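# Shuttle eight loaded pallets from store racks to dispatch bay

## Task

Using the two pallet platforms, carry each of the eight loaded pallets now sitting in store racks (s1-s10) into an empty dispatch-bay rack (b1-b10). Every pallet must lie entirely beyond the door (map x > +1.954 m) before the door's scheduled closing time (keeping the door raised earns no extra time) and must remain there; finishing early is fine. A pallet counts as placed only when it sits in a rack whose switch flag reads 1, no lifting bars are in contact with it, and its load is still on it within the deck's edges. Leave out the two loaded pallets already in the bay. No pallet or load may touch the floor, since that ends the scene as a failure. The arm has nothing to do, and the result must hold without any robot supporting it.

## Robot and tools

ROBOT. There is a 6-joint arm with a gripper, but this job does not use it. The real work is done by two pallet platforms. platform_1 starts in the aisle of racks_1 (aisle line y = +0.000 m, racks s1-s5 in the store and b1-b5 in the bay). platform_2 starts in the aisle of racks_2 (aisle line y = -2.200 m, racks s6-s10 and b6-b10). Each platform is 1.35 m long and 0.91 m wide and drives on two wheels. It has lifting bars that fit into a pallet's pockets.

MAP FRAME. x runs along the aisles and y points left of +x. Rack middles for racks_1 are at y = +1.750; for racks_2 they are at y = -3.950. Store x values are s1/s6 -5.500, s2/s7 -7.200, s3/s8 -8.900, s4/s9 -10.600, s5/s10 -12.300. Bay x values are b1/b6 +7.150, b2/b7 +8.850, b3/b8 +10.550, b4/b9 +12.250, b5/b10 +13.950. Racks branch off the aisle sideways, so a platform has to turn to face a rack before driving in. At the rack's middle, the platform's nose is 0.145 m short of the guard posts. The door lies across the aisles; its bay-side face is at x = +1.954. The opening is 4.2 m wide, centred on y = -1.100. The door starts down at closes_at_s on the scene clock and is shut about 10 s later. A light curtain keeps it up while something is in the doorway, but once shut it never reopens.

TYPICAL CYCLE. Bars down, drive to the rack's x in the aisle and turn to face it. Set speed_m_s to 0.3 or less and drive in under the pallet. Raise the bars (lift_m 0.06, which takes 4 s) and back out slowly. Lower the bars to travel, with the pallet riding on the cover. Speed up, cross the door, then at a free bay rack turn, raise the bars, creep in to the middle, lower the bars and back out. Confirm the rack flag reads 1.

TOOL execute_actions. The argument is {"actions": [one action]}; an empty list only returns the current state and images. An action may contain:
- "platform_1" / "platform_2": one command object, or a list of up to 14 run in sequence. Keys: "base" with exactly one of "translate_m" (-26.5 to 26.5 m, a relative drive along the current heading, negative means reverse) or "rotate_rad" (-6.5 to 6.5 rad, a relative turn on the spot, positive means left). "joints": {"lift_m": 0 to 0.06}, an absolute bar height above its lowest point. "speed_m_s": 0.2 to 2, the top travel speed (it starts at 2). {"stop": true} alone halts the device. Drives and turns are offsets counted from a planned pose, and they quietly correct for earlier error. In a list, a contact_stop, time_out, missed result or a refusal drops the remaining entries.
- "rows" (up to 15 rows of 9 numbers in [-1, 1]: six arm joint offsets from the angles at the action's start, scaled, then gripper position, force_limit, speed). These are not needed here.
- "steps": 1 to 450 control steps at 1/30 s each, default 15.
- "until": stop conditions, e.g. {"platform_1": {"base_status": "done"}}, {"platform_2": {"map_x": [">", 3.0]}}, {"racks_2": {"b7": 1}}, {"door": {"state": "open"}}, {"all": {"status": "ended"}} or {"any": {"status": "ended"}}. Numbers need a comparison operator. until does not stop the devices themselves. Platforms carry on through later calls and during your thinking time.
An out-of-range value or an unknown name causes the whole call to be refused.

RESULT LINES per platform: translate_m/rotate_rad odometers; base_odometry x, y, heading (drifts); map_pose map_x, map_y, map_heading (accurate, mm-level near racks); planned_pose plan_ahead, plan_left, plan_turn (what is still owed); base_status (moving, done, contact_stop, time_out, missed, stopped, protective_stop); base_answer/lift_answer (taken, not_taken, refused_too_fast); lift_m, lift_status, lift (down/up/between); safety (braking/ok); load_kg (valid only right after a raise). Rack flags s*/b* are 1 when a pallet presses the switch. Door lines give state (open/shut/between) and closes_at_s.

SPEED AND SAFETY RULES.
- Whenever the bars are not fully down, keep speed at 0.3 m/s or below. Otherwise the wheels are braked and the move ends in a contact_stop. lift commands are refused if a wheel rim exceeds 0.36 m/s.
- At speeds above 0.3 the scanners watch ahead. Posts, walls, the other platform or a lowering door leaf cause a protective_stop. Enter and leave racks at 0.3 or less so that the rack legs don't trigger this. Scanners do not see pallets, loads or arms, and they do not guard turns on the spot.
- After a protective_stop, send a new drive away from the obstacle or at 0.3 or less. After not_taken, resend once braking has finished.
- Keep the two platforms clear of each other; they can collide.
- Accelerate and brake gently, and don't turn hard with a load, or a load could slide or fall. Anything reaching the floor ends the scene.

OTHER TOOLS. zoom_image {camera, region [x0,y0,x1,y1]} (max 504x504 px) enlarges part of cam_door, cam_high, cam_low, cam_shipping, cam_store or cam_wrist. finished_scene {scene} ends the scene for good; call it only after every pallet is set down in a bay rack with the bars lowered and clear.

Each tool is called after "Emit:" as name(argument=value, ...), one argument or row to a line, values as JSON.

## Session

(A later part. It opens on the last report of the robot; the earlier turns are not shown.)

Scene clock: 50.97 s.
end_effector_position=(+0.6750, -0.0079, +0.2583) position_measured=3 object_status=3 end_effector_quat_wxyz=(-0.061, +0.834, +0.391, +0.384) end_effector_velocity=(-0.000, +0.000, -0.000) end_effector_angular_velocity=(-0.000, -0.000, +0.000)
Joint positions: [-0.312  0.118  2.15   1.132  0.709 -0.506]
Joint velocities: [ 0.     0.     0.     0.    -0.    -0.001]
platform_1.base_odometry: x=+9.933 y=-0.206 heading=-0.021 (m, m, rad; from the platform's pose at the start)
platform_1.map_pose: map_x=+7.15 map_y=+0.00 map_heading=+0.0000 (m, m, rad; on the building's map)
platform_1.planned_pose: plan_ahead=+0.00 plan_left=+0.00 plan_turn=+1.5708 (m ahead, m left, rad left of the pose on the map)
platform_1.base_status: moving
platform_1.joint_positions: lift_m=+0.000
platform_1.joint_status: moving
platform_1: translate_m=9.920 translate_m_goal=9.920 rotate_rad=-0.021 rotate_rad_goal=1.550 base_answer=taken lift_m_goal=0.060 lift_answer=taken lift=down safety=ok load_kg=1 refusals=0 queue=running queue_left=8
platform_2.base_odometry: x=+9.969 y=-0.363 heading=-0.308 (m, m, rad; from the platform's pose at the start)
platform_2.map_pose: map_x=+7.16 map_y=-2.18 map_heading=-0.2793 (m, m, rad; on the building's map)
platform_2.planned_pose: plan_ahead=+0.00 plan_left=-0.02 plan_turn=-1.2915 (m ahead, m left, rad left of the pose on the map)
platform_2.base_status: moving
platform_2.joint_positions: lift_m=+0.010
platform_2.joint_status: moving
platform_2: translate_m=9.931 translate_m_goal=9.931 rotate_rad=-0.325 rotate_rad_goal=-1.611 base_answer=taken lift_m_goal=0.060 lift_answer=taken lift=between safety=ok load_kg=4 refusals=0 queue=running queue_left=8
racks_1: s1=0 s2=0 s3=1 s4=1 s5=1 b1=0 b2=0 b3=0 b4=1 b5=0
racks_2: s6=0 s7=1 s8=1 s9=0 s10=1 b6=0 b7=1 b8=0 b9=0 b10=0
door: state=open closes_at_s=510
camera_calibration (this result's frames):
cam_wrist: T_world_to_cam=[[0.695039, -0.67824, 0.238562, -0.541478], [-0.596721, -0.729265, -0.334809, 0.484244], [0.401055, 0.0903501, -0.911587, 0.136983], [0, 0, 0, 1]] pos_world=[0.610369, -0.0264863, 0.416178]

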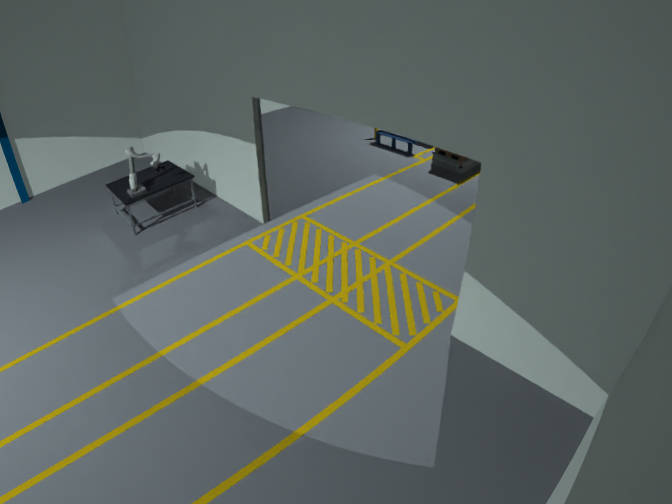

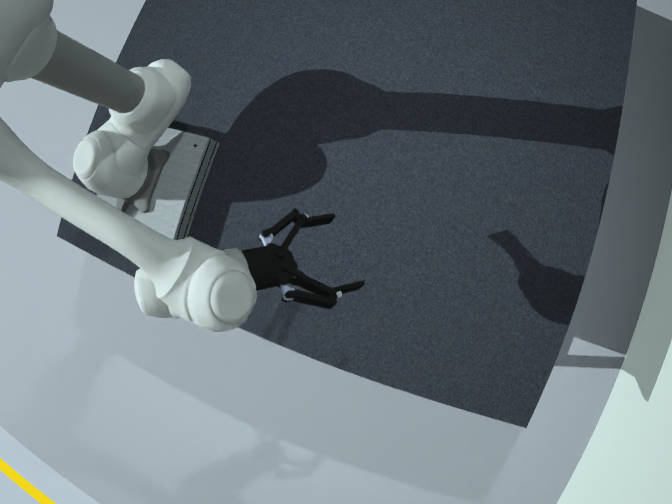

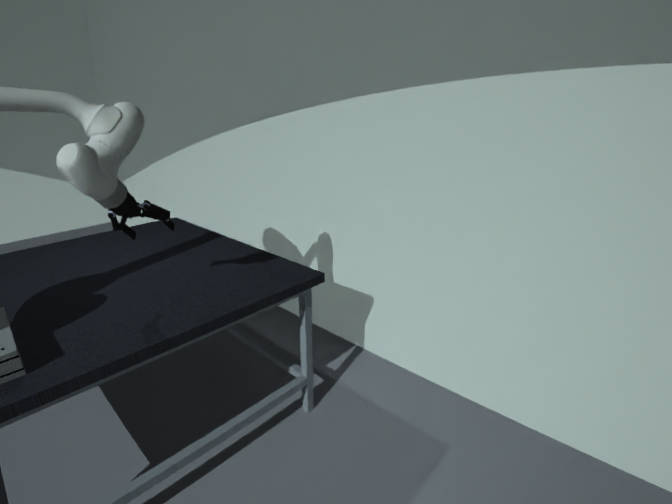

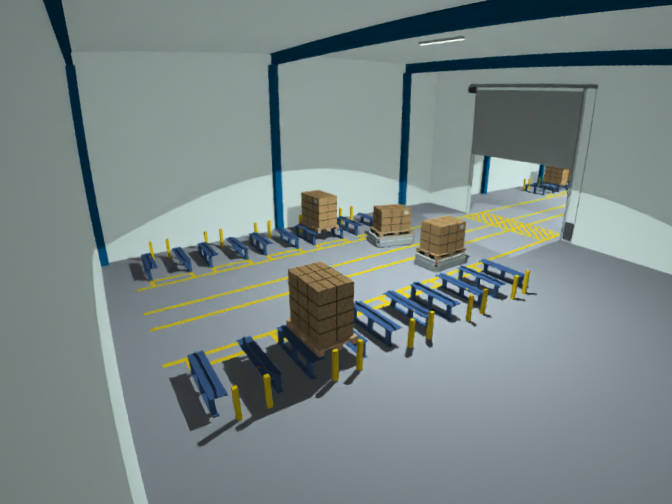

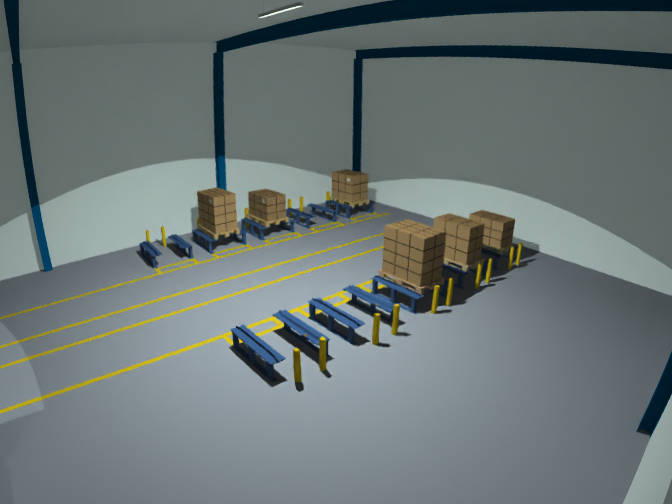

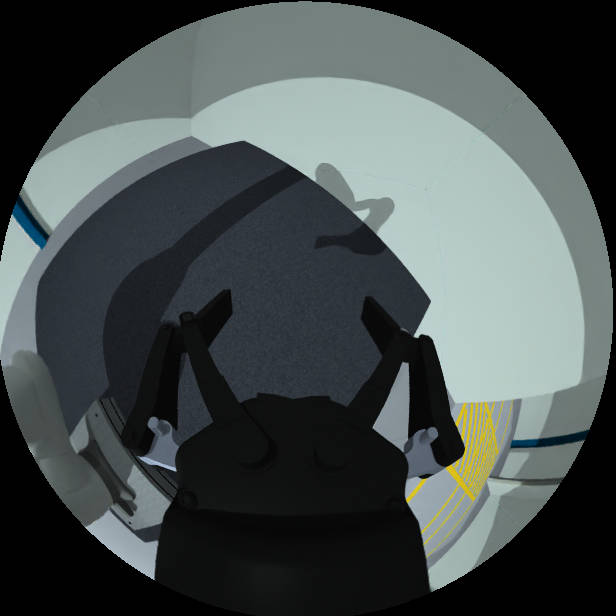

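Emit:
execute_actions(
  actions=[
    {"steps":450,"until":{"racks_1":{"b1":1}}},
  ],
)

Scene clock: 62.97 s.
end_effector_position=(+0.6750, -0.0079, +0.2583) position_measured=3 object_status=3 end_effector_quat_wxyz=(-0.061, +0.834, +0.391, +0.384) end_effector_velocity=(+0.000, -0.000, -0.000) end_effector_angular_velocity=(-0.001, -0.000, +0.000)
Joint positions: [-0.312  0.118  2.15   1.132  0.709 -0.506]
Joint velocities: [-0.     0.    -0.    -0.    -0.001 -0.001]
platform_1.base_odometry: x=+9.956 y=+1.544 heading=+1.556 (m, m, rad; from the platform's pose at the start)
platform_1.map_pose: map_x=+7.15 map_y=+1.75 map_heading=+1.5708 (m, m, rad; on the building's map)
platform_1.planned_pose: plan_ahead=+0.00 plan_left=+0.00 plan_turn=+0.0000 (m ahead, m left, rad left of the pose on the map)
platform_1.base_status: done
platform_1.joint_positions: lift_m=+0.042
platform_1.joint_status: moving
platform_1: translate_m=11.670 translate_m_goal=11.670 rotate_rad=1.556 rotate_rad_goal=1.554 base_answer=taken lift_m_goal=0.000 lift_answer=taken lift=between safety=ok load_kg=235 refusals=0 queue=running queue_left=6
platform_2.base_odometry: x=+9.884 y=-2.120 heading=-1.615 (m, m, rad; from the platform's pose at the start)
platform_2.map_pose: map_x=+7.15 map_y=-3.94 map_heading=-1.5708 (m, m, rad; on the building's map)
platform_2.planned_pose: plan_ahead=+0.01 plan_left=+0.00 plan_turn=+0.0000 (m ahead, m left, rad left of the pose on the map)
platform_2.base_status: done
platform_2.joint_positions: lift_m=+0.038
platform_2.joint_status: moving
platform_2: translate_m=11.690 translate_m_goal=11.690 rotate_rad=-1.615 rotate_rad_goal=-1.614 base_answer=taken lift_m_goal=0.000 lift_answer=taken lift=between safety=ok load_kg=-34 refusals=0 queue=running queue_left=6
racks_1: s1=0 s2=0 s3=1 s4=1 s5=1 b1=1 b2=0 b3=0 b4=1 b5=0
racks_2: s6=0 s7=1 s8=1 s9=0 s10=1 b6=1 b7=1 b8=0 b9=0 b10=0
door: state=open closes_at_s=510
camera_calibration (this result's frames):
cam_wrist: T_world_to_cam=[[0.695039, -0.67824, 0.238562, -0.541478], [-0.596721, -0.729265, -0.334809, 0.484244], [0.401055, 0.0903504, -0.911587, 0.136984], [0, 0, 0, 1]] pos_world=[0.610369, -0.0264863, 0.416178]

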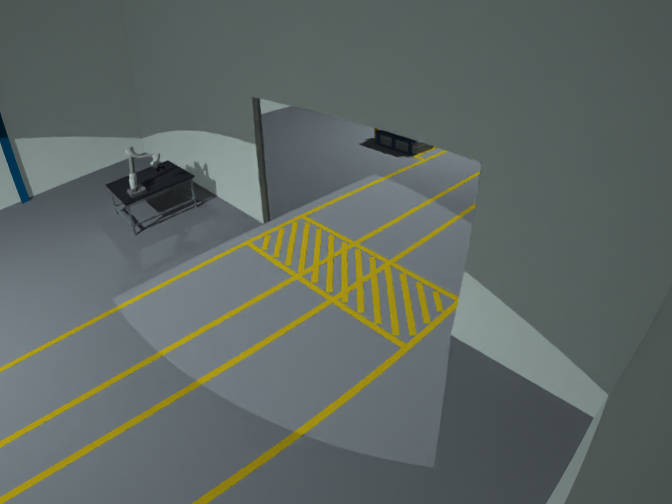

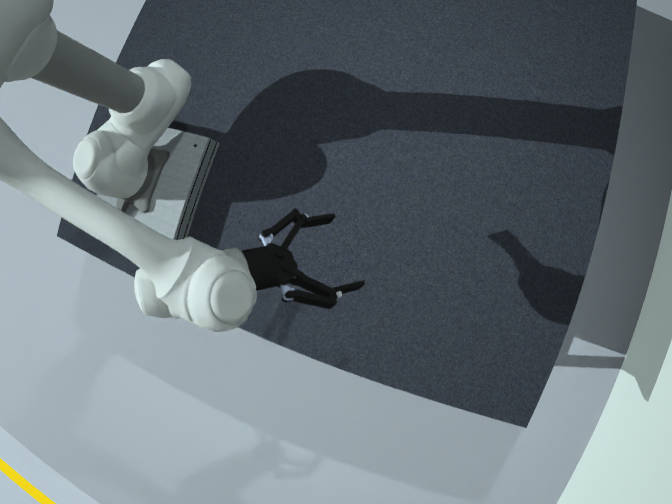

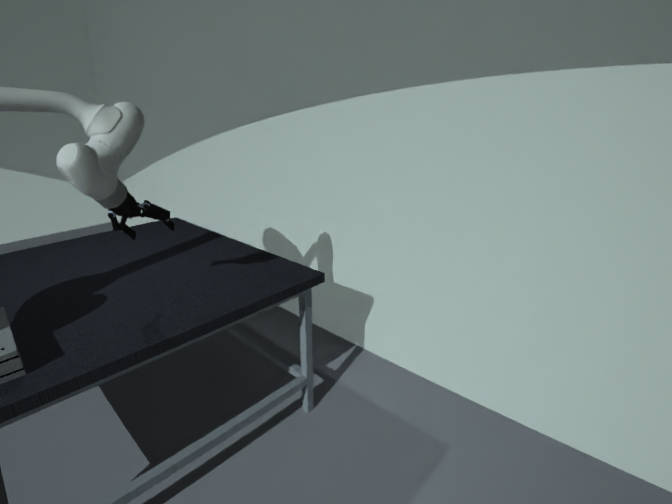

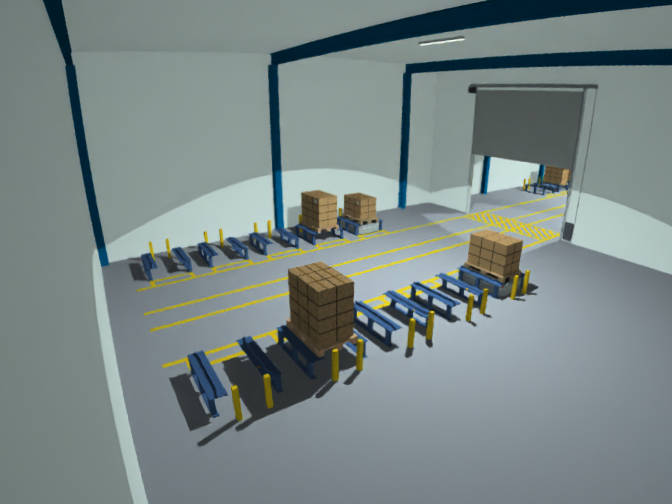

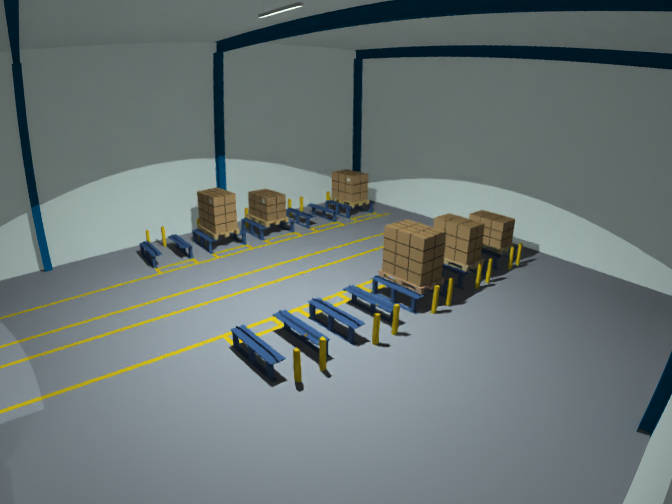

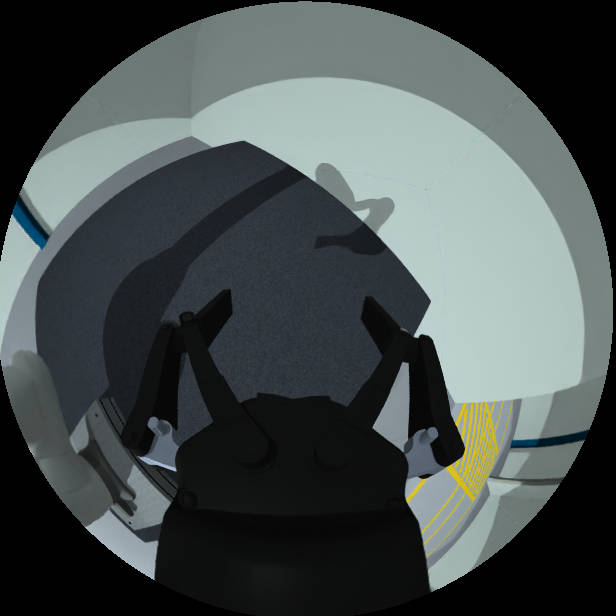

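Emit:
execute_actions(
  actions=[
    {"steps":450,"until":{"platform_1":{"queue":["!=","running"]}}},
  ],
)

Emit:
execute_actions(
  actions=[
    {"steps":450,"until":{"platform_2":{"queue_left":["<=",1]}}},
  ],
)

Emit:
zoom_image(
  camera="cam_store",
  region=[180, 160, 540, 330],
)

Scene clock: 79.37 s.
end_effector_position=(+0.6750, -0.0079, +0.2583) position_measured=3 object_status=3 end_effector_quat_wxyz=(-0.061, +0.834, +0.391, +0.384) end_effector_velocity=(-0.001, +0.001, -0.000) end_effector_angular_velocity=(+0.003, +0.001, +0.003)
Joint positions: [-0.312  0.118  2.15   1.132  0.709 -0.506]
Joint velocities: [ 0.     0.     0.001  0.001  0.004 -0.001]
platform_1.base_odometry: x=+8.130 y=-0.177 heading=-0.011 (m, m, rad; from the platform's pose at the start)
platform_1.map_pose: map_x=+5.33 map_y=+0.00 map_heading=+0.0000 (m, m, rad; on the building's map)
platform_1.planned_pose: plan_ahead=-14.23 plan_left=+0.00 plan_turn=+0.0000 (m ahead, m left, rad left of the pose on the map)
platform_1.base_status: moving
platform_1.joint_positions: lift_m=+0.000
platform_1.joint_status: done
platform_1: translate_m=8.085 translate_m_goal=-6.130 rotate_rad=-0.011 rotate_rad_goal=-0.008 base_answer=taken lift_m_goal=0.000 lift_answer=taken lift=down safety=ok load_kg=-47 refusals=0 queue=running queue_left=3
platform_2.base_odometry: x=+7.757 y=-0.287 heading=-0.048 (m, m, rad; from the platform's pose at the start)
platform_2.map_pose: map_x=+4.93 map_y=-2.22 map_heading=-0.0175 (m, m, rad; on the building's map)
platform_2.planned_pose: plan_ahead=-12.13 plan_left=-0.19 plan_turn=+0.0175 (m ahead, m left, rad left of the pose on the map)
platform_2.base_status: moving
platform_2.joint_positions: lift_m=+0.000
platform_2.joint_status: done
platform_2: translate_m=7.705 translate_m_goal=-4.390 rotate_rad=-0.049 rotate_rad_goal=-0.052 base_answer=taken lift_m_goal=0.000 lift_answer=taken lift=down safety=ok load_kg=-47 refusals=0 queue=running queue_left=3
racks_1: s1=0 s2=0 s3=1 s4=1 s5=1 b1=1 b2=0 b3=0 b4=1 b5=0
racks_2: s6=0 s7=1 s8=1 s9=0 s10=1 b6=1 b7=1 b8=0 b9=0 b10=0
door: state=open closes_at_s=510
camera_calibration (this result's frames):
cam_wrist: T_world_to_cam=[[0.695039, -0.67824, 0.238562, -0.541478], [-0.596721, -0.729265, -0.334809, 0.484244], [0.401055, 0.0903501, -0.911587, 0.136984], [0, 0, 0, 1]] pos_world=[0.610369, -0.0264863, 0.416178]

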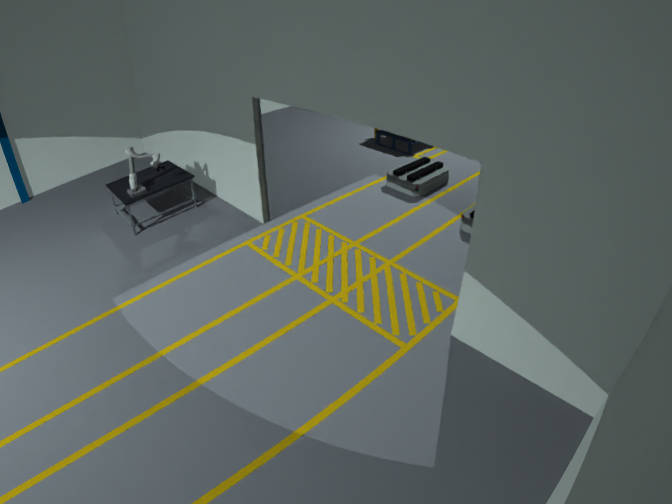

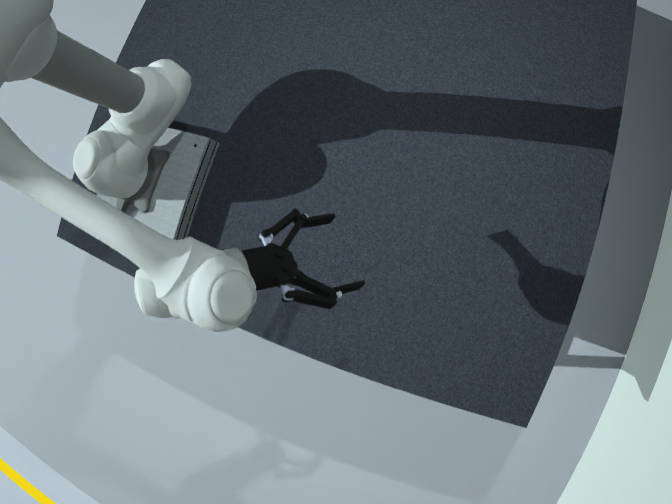

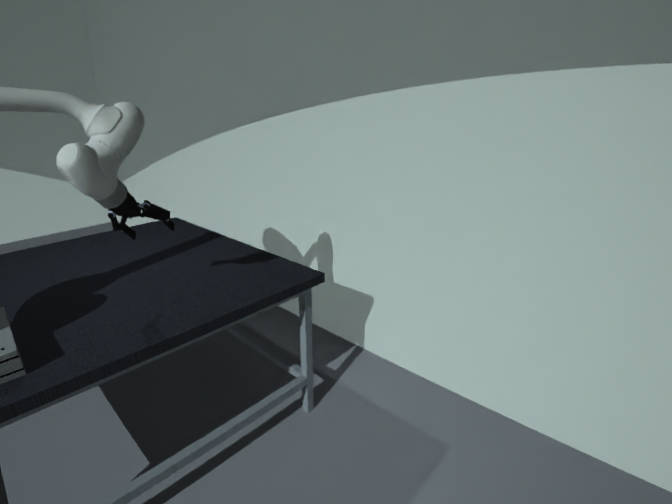

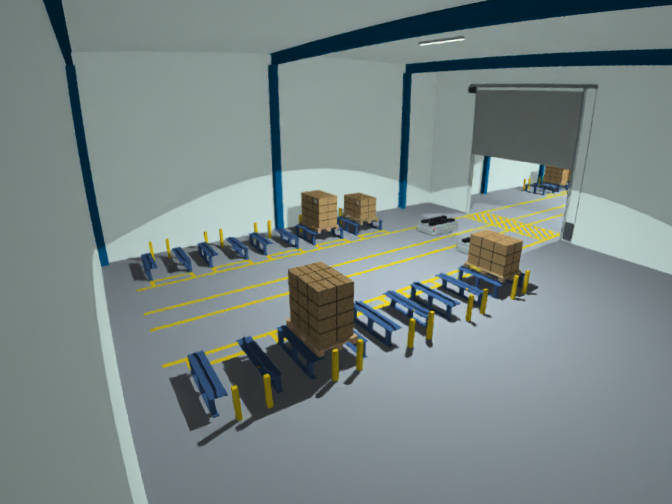

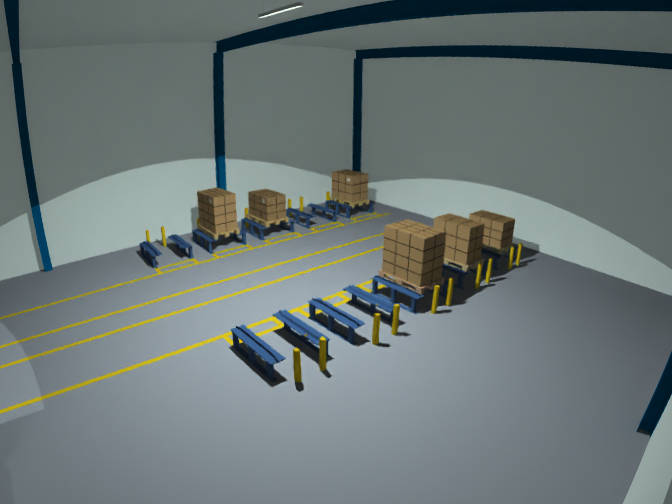

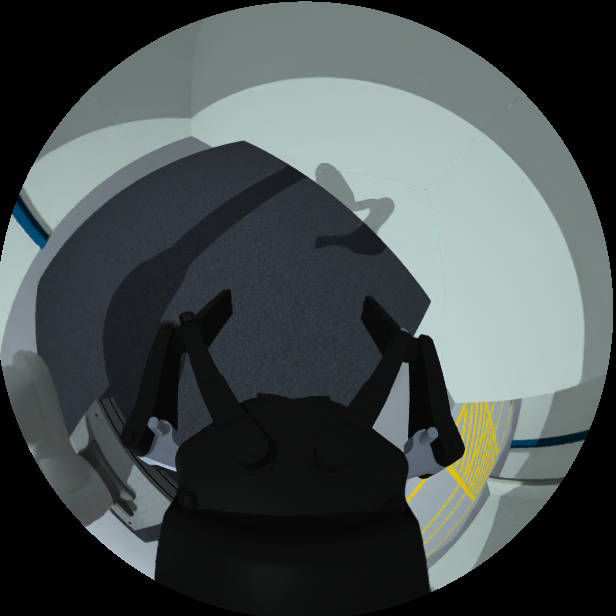

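Scene clock: 92.30 s.
end_effector_position=(+0.6750, -0.0079, +0.2583) position_measured=3 object_status=3 end_effector_quat_wxyz=(-0.061, +0.834, +0.391, +0.384) end_effector_velocity=(-0.000, +0.000, -0.001) end_effector_angular_velocity=(+0.001, +0.002, +0.000)
Joint positions: [-0.312  0.118  2.15   1.132  0.709 -0.506]
Joint velocities: [ 0.     0.001  0.    -0.001  0.     0.001]
platform_1.base_odometry: x=-6.121 y=+0.053 heading=+1.135 (m, m, rad; from the platform's pose at the start)
platform_1.map_pose: map_x=-8.90 map_y=+0.00 map_heading=+1.1650 (m, m, rad; on the building's map)
platform_1.planned_pose: plan_ahead=+0.00 plan_left=+0.00 plan_turn=+0.4058 (m ahead, m left, rad left of the pose on the map)
platform_1.base_status: moving
platform_1.joint_positions: lift_m=+0.000
platform_1.joint_status: done
platform_1: translate_m=-6.130 translate_m_goal=-6.130 rotate_rad=1.151 rotate_rad_goal=1.554 base_answer=taken lift_m_goal=0.000 lift_answer=taken lift=down safety=ok load_kg=-47 refusals=0 queue=running queue_left=2
platform_2.base_odometry: x=-4.369 y=+0.245 heading=-1.613 (m, m, rad; from the platform's pose at the start)
platform_2.map_pose: map_x=-7.20 map_y=-2.20 map_heading=-1.5708 (m, m, rad; on the building's map)
platform_2.planned_pose: plan_ahead=+1.75 plan_left=+0.00 plan_turn=+0.0000 (m ahead, m left, rad left of the pose on the map)
platform_2.base_status: moving
platform_2.joint_positions: lift_m=+0.000
platform_2.joint_status: done
platform_2: translate_m=-4.390 translate_m_goal=-2.640 rotate_rad=-1.613 rotate_rad_goal=-1.613 base_answer=taken lift_m_goal=0.000 lift_answer=taken lift=down safety=ok load_kg=-47 refusals=0 queue=running queue_left=1
racks_1: s1=0 s2=0 s3=1 s4=1 s5=1 b1=1 b2=0 b3=0 b4=1 b5=0
racks_2: s6=0 s7=1 s8=1 s9=0 s10=1 b6=1 b7=1 b8=0 b9=0 b10=0
door: state=open closes_at_s=510
camera_calibration (this result's frames):
cam_wrist: T_world_to_cam=[[0.695039, -0.67824, 0.238562, -0.541478], [-0.596721, -0.729265, -0.334809, 0.484244], [0.401055, 0.0903505, -0.911587, 0.136984], [0, 0, 0, 1]] pos_world=[0.610369, -0.0264862, 0.416177]

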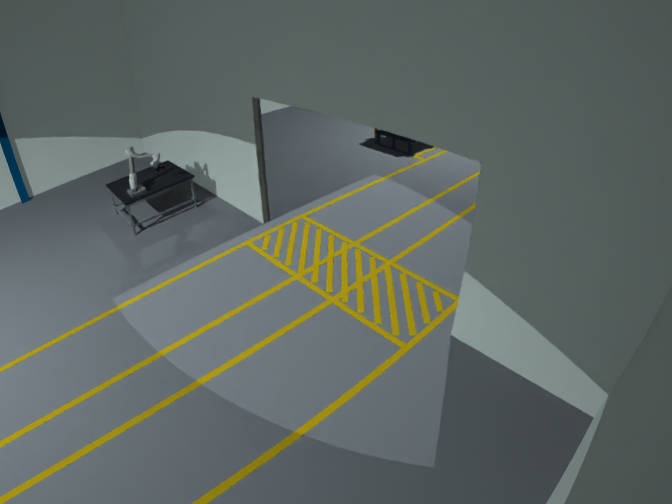

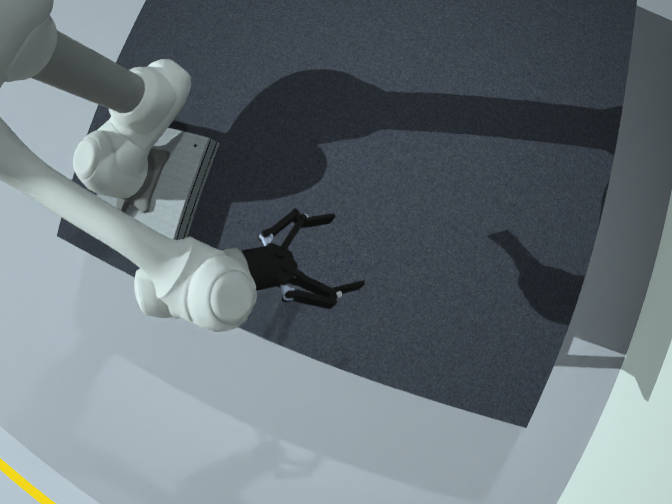

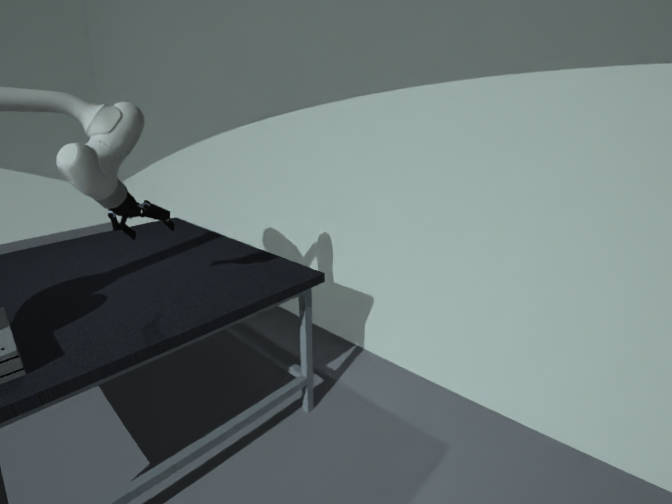

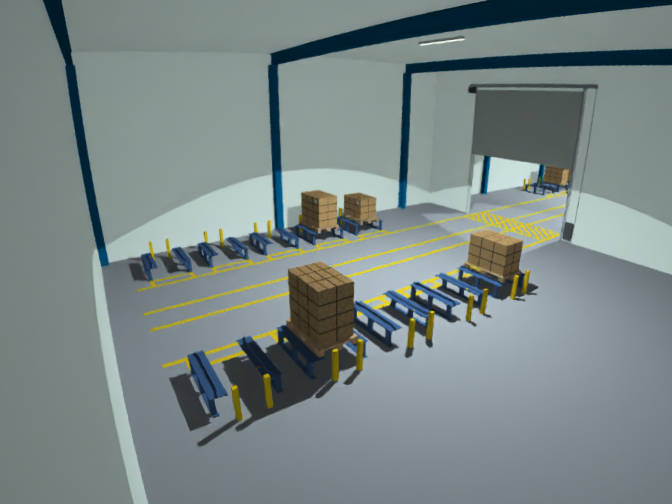

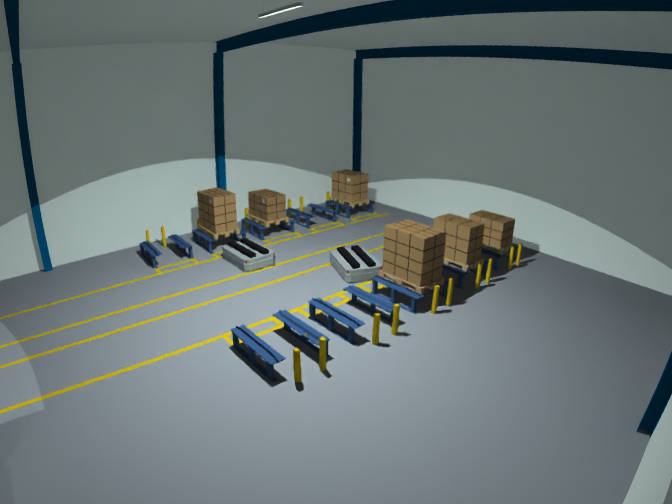

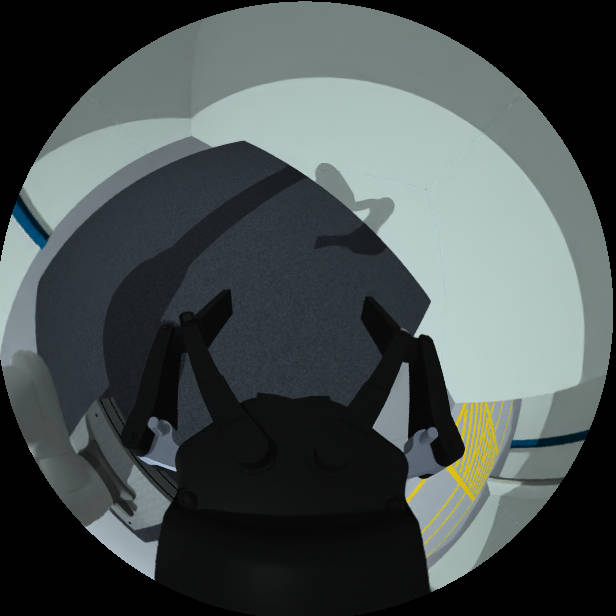

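Region (180, 160, 540, 330) of cam_store's 672x504 image, scaled by 1.400, with more detail than that image has; it fills the top 238 rows of this view, and the rest is white.

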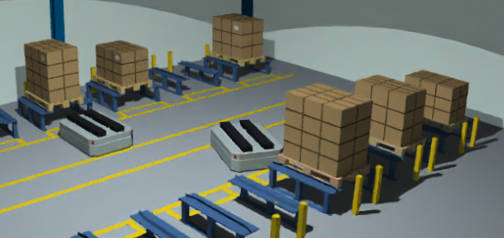

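Emit:
execute_actions(
  actions=[
    {"steps":300,"until":{"platform_1":{"queue_left":["<=",0],"base_status":["!=","moving"]},"platform_2":{"queue_left":["<=",0],"base_status":["!=","moving"]}}},
  ],
)

Scene clock: 100.23 s.
end_effector_position=(+0.6750, -0.0079, +0.2583) position_measured=3 object_status=3 end_effector_quat_wxyz=(-0.061, +0.834, +0.391, +0.384) end_effector_velocity=(-0.000, +0.000, -0.000) end_effector_angular_velocity=(+0.001, +0.001, +0.000)
Joint positions: [-0.312  0.118  2.15   1.132  0.709 -0.506]
Joint velocities: [-0.     0.001  0.     0.001  0.001 -0.   ]
platform_1.base_odometry: x=-6.092 y=+1.803 heading=+1.555 (m, m, rad; from the platform's pose at the start)
platform_1.map_pose: map_x=-8.90 map_y=+1.75 map_heading=+1.5708 (m, m, rad; on the building's map)
platform_1.planned_pose: plan_ahead=+0.00 plan_left=+0.00 plan_turn=+0.0000 (m ahead, m left, rad left of the pose on the map)
platform_1.base_status: done
platform_1.joint_positions: lift_m=+0.000
platform_1.joint_status: moving
platform_1: translate_m=-4.380 translate_m_goal=-4.380 rotate_rad=1.555 rotate_rad_goal=1.554 base_answer=taken lift_m_goal=0.060 lift_answer=taken lift=down safety=ok load_kg=1 refusals=0 queue=running queue_left=0
platform_2.base_odometry: x=-4.446 y=-1.503 heading=-1.612 (m, m, rad; from the platform's pose at the start)
platform_2.map_pose: map_x=-7.19 map_y=-3.95 map_heading=-1.5708 (m, m, rad; on the building's map)
platform_2.planned_pose: plan_ahead=+0.00 plan_left=-0.01 plan_turn=+0.0000 (m ahead, m left, rad left of the pose on the map)
platform_2.base_status: done
platform_2.joint_positions: lift_m=+0.017
platform_2.joint_status: moving
platform_2: translate_m=-2.640 translate_m_goal=-2.640 rotate_rad=-1.612 rotate_rad_goal=-1.610 base_answer=taken lift_m_goal=0.060 lift_answer=taken lift=between safety=ok load_kg=4 refusals=0 queue=running queue_left=0
racks_1: s1=0 s2=0 s3=1 s4=1 s5=1 b1=1 b2=0 b3=0 b4=1 b5=0
racks_2: s6=0 s7=1 s8=1 s9=0 s10=1 b6=1 b7=1 b8=0 b9=0 b10=0
door: state=open closes_at_s=510
camera_calibration (this result's frames):
cam_wrist: T_world_to_cam=[[0.695039, -0.67824, 0.238562, -0.541478], [-0.596721, -0.729265, -0.334809, 0.484244], [0.401055, 0.0903505, -0.911587, 0.136984], [0, 0, 0, 1]] pos_world=[0.610369, -0.0264862, 0.416177]

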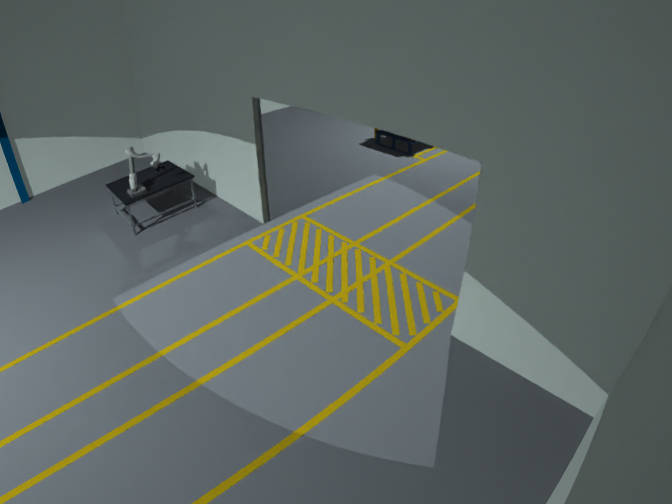

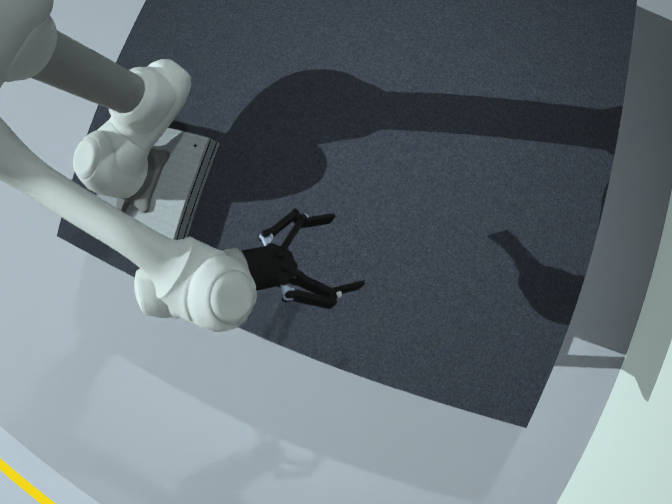

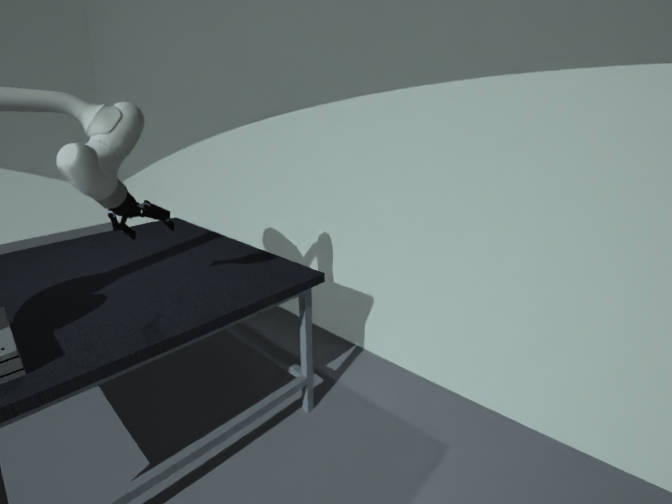

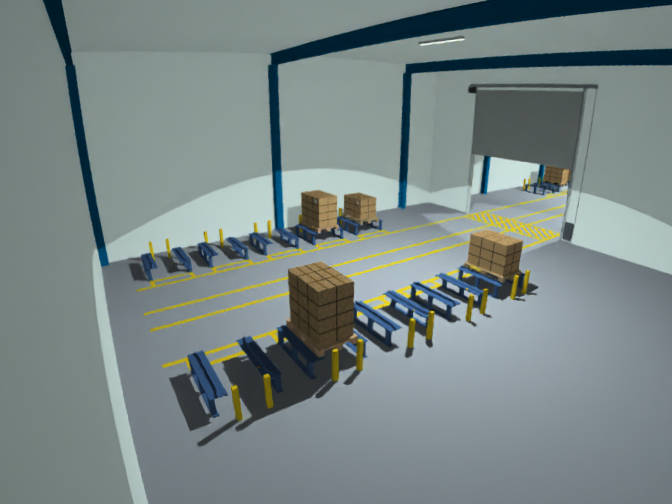

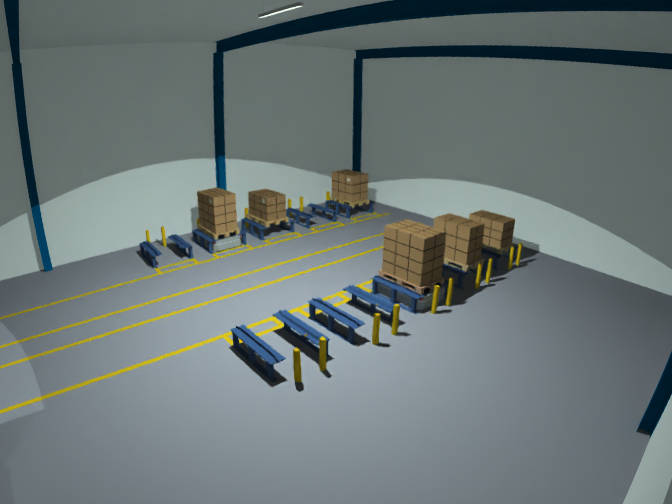

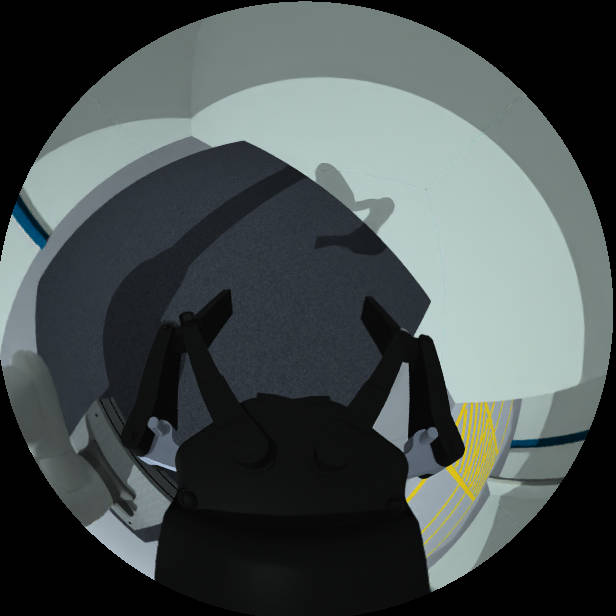

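P1: s3(-8.9)→b2(8.85)=17.75, back to s4(-10.6)=-19.45. P2: s7(-7.2)→b8(10.55)=17.75, back to s8(-8.9)=-19.45.

Emit:
execute_actions(
  actions=[
    {"platform_1":[{"joints":{"lift_m":0.06}},{"base":{"translate_m":-1.75},"speed_m_s":0.3},{"base":{"rotate_rad":-1.5708},"joints":{"lift_m":0},"speed_m_s":2},{"base":{"translate_m":17.75}},{"base":{"rotate_rad":1.5708},"joints":{"lift_m":0.06}},{"base":{"translate_m":1.75},"speed_m_s":0.3},{"joints":{"lift_m":0.025}},{"base":{"translate_m":-1.75},"joints":{"lift_m":0}},{"base":{"rotate_rad":-1.5708},"speed_m_s":2},{"base":{"translate_m":-19.45}},{"base":{"rotate_rad":1.5708}},{"base":{"translate_m":1.75},"joints":{"lift_m":0.022},"speed_m_s":0.3},{"joints":{"lift_m":0.06}}],"platform_2":[{"joints":{"lift_m":0.06}},{"base":{"translate_m":-1.75},"speed_m_s":0.3},{"base":{"rotate_rad":1.5708},"joints":{"lift_m":0},"speed_m_s":2},{"base":{"translate_m":17.75}},{"base":{"rotate_rad":-1.5708},"joints":{"lift_m":0.06}},{"base":{"translate_m":1.75},"speed_m_s":0.3},{"joints":{"lift_m":0.025}},{"base":{"translate_m":-1.75},"joints":{"lift_m":0}},{"base":{"rotate_rad":1.5708},"speed_m_s":2},{"base":{"translate_m":-19.45}},{"base":{"rotate_rad":-1.5708}},{"base":{"translate_m":1.75},"joints":{"lift_m":0.022},"speed_m_s":0.3},{"joints":{"lift_m":0.06}}],"steps":120,"until":{"platform_1":{"queue_left":["<=",11]}}},
  ],
)

Scene clock: 104.27 s.
end_effector_position=(+0.6750, -0.0079, +0.2583) position_measured=3 object_status=3 end_effector_quat_wxyz=(-0.061, +0.834, +0.391, +0.384) end_effector_velocity=(-0.000, -0.000, -0.001) end_effector_angular_velocity=(-0.001, +0.000, +0.001)
Joint positions: [-0.312  0.118  2.15   1.132  0.709 -0.506]
Joint velocities: [ 0.     0.     0.001 -0.001 -0.001 -0.001]
platform_1.base_odometry: x=-6.092 y=+1.803 heading=+1.555 (m, m, rad; from the platform's pose at the start)
platform_1.map_pose: map_x=-8.90 map_y=+1.75 map_heading=+1.5708 (m, m, rad; on the building's map)
platform_1.planned_pose: plan_ahead=-1.75 plan_left=+0.00 plan_turn=+0.0000 (m ahead, m left, rad left of the pose on the map)
platform_1.base_status: moving
platform_1.joint_positions: lift_m=+0.060
platform_1.joint_status: done
platform_1: translate_m=-4.380 translate_m_goal=-6.130 rotate_rad=1.555 rotate_rad_goal=1.554 base_answer=taken lift_m_goal=0.060 lift_answer=taken lift=up safety=ok load_kg=317 refusals=0 queue=running queue_left=11
platform_2.base_odometry: x=-4.438 y=-1.260 heading=-1.605 (m, m, rad; from the platform's pose at the start)
platform_2.map_pose: map_x=-7.20 map_y=-3.70 map_heading=-1.5664 (m, m, rad; on the building's map)
platform_2.planned_pose: plan_ahead=-1.50 plan_left=+0.01 plan_turn=-0.0043 (m ahead, m left, rad left of the pose on the map)
platform_2.base_status: moving
platform_2.joint_positions: lift_m=+0.060
platform_2.joint_status: done
platform_2: translate_m=-2.893 translate_m_goal=-4.390 rotate_rad=-1.605 rotate_rad_goal=-1.607 base_answer=taken lift_m_goal=0.060 lift_answer=taken lift=up safety=ok load_kg=321 refusals=0 queue=running queue_left=11
racks_1: s1=0 s2=0 s3=0 s4=1 s5=1 b1=1 b2=0 b3=0 b4=1 b5=0
racks_2: s6=0 s7=0 s8=1 s9=0 s10=1 b6=1 b7=1 b8=0 b9=0 b10=0
door: state=open closes_at_s=510
camera_calibration (this result's frames):
cam_wrist: T_world_to_cam=[[0.695039, -0.67824, 0.238562, -0.541478], [-0.596721, -0.729265, -0.334809, 0.484244], [0.401055, 0.0903503, -0.911587, 0.136983], [0, 0, 0, 1]] pos_world=[0.610369, -0.0264863, 0.416178]

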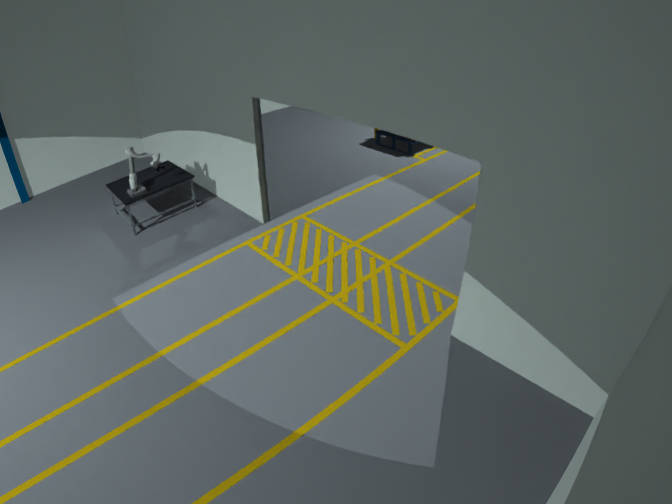

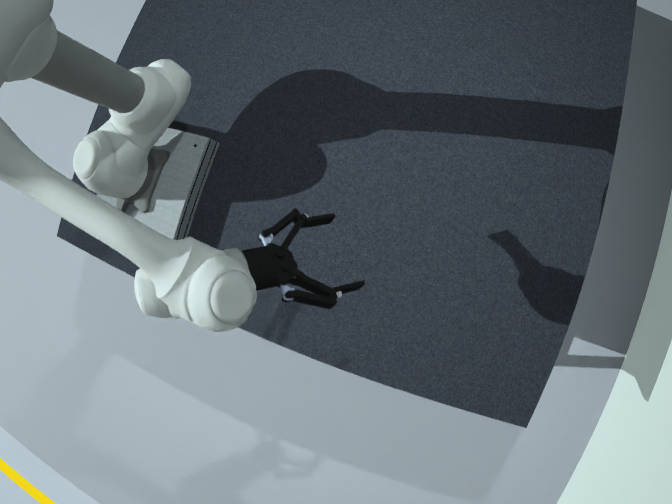

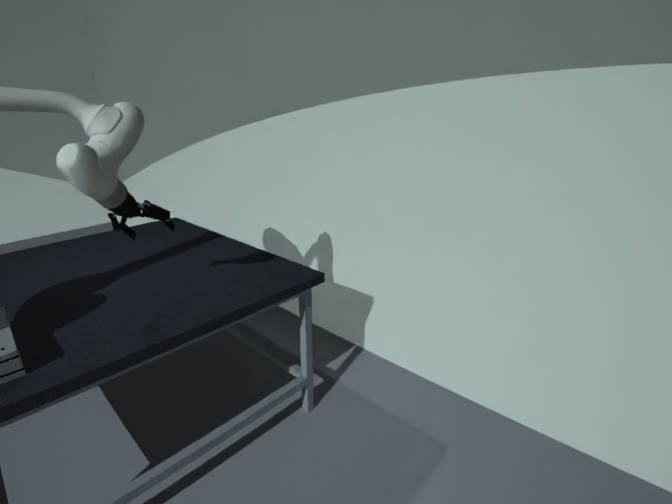

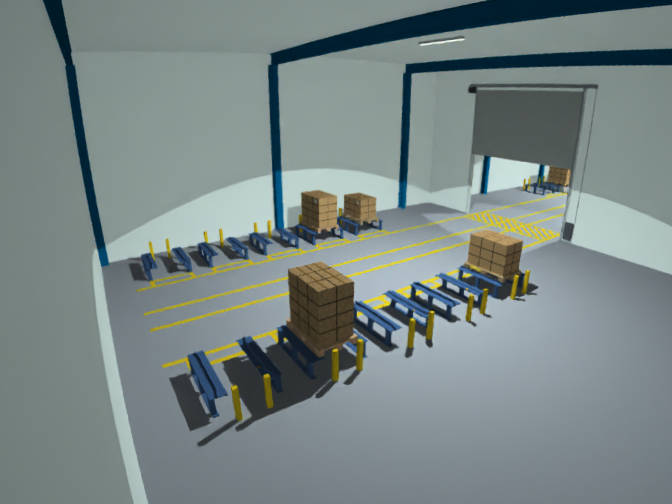

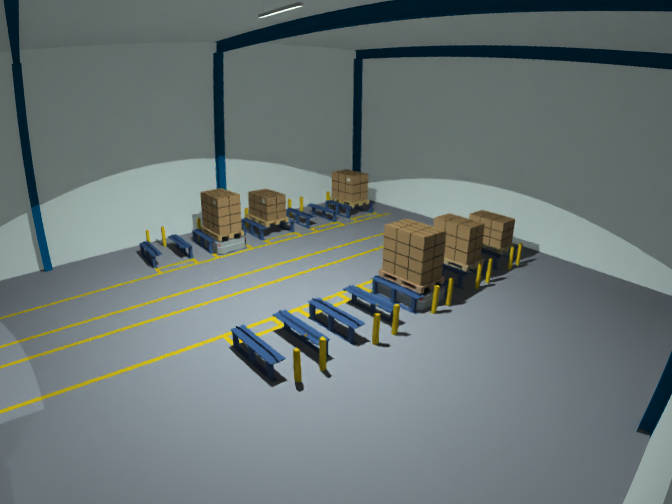

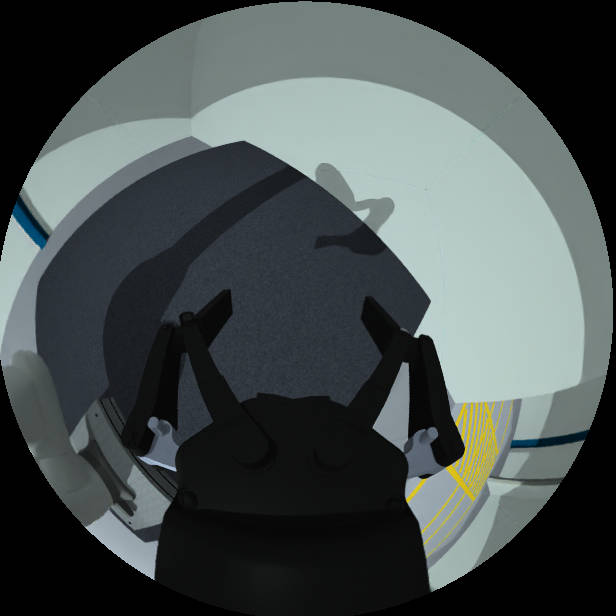

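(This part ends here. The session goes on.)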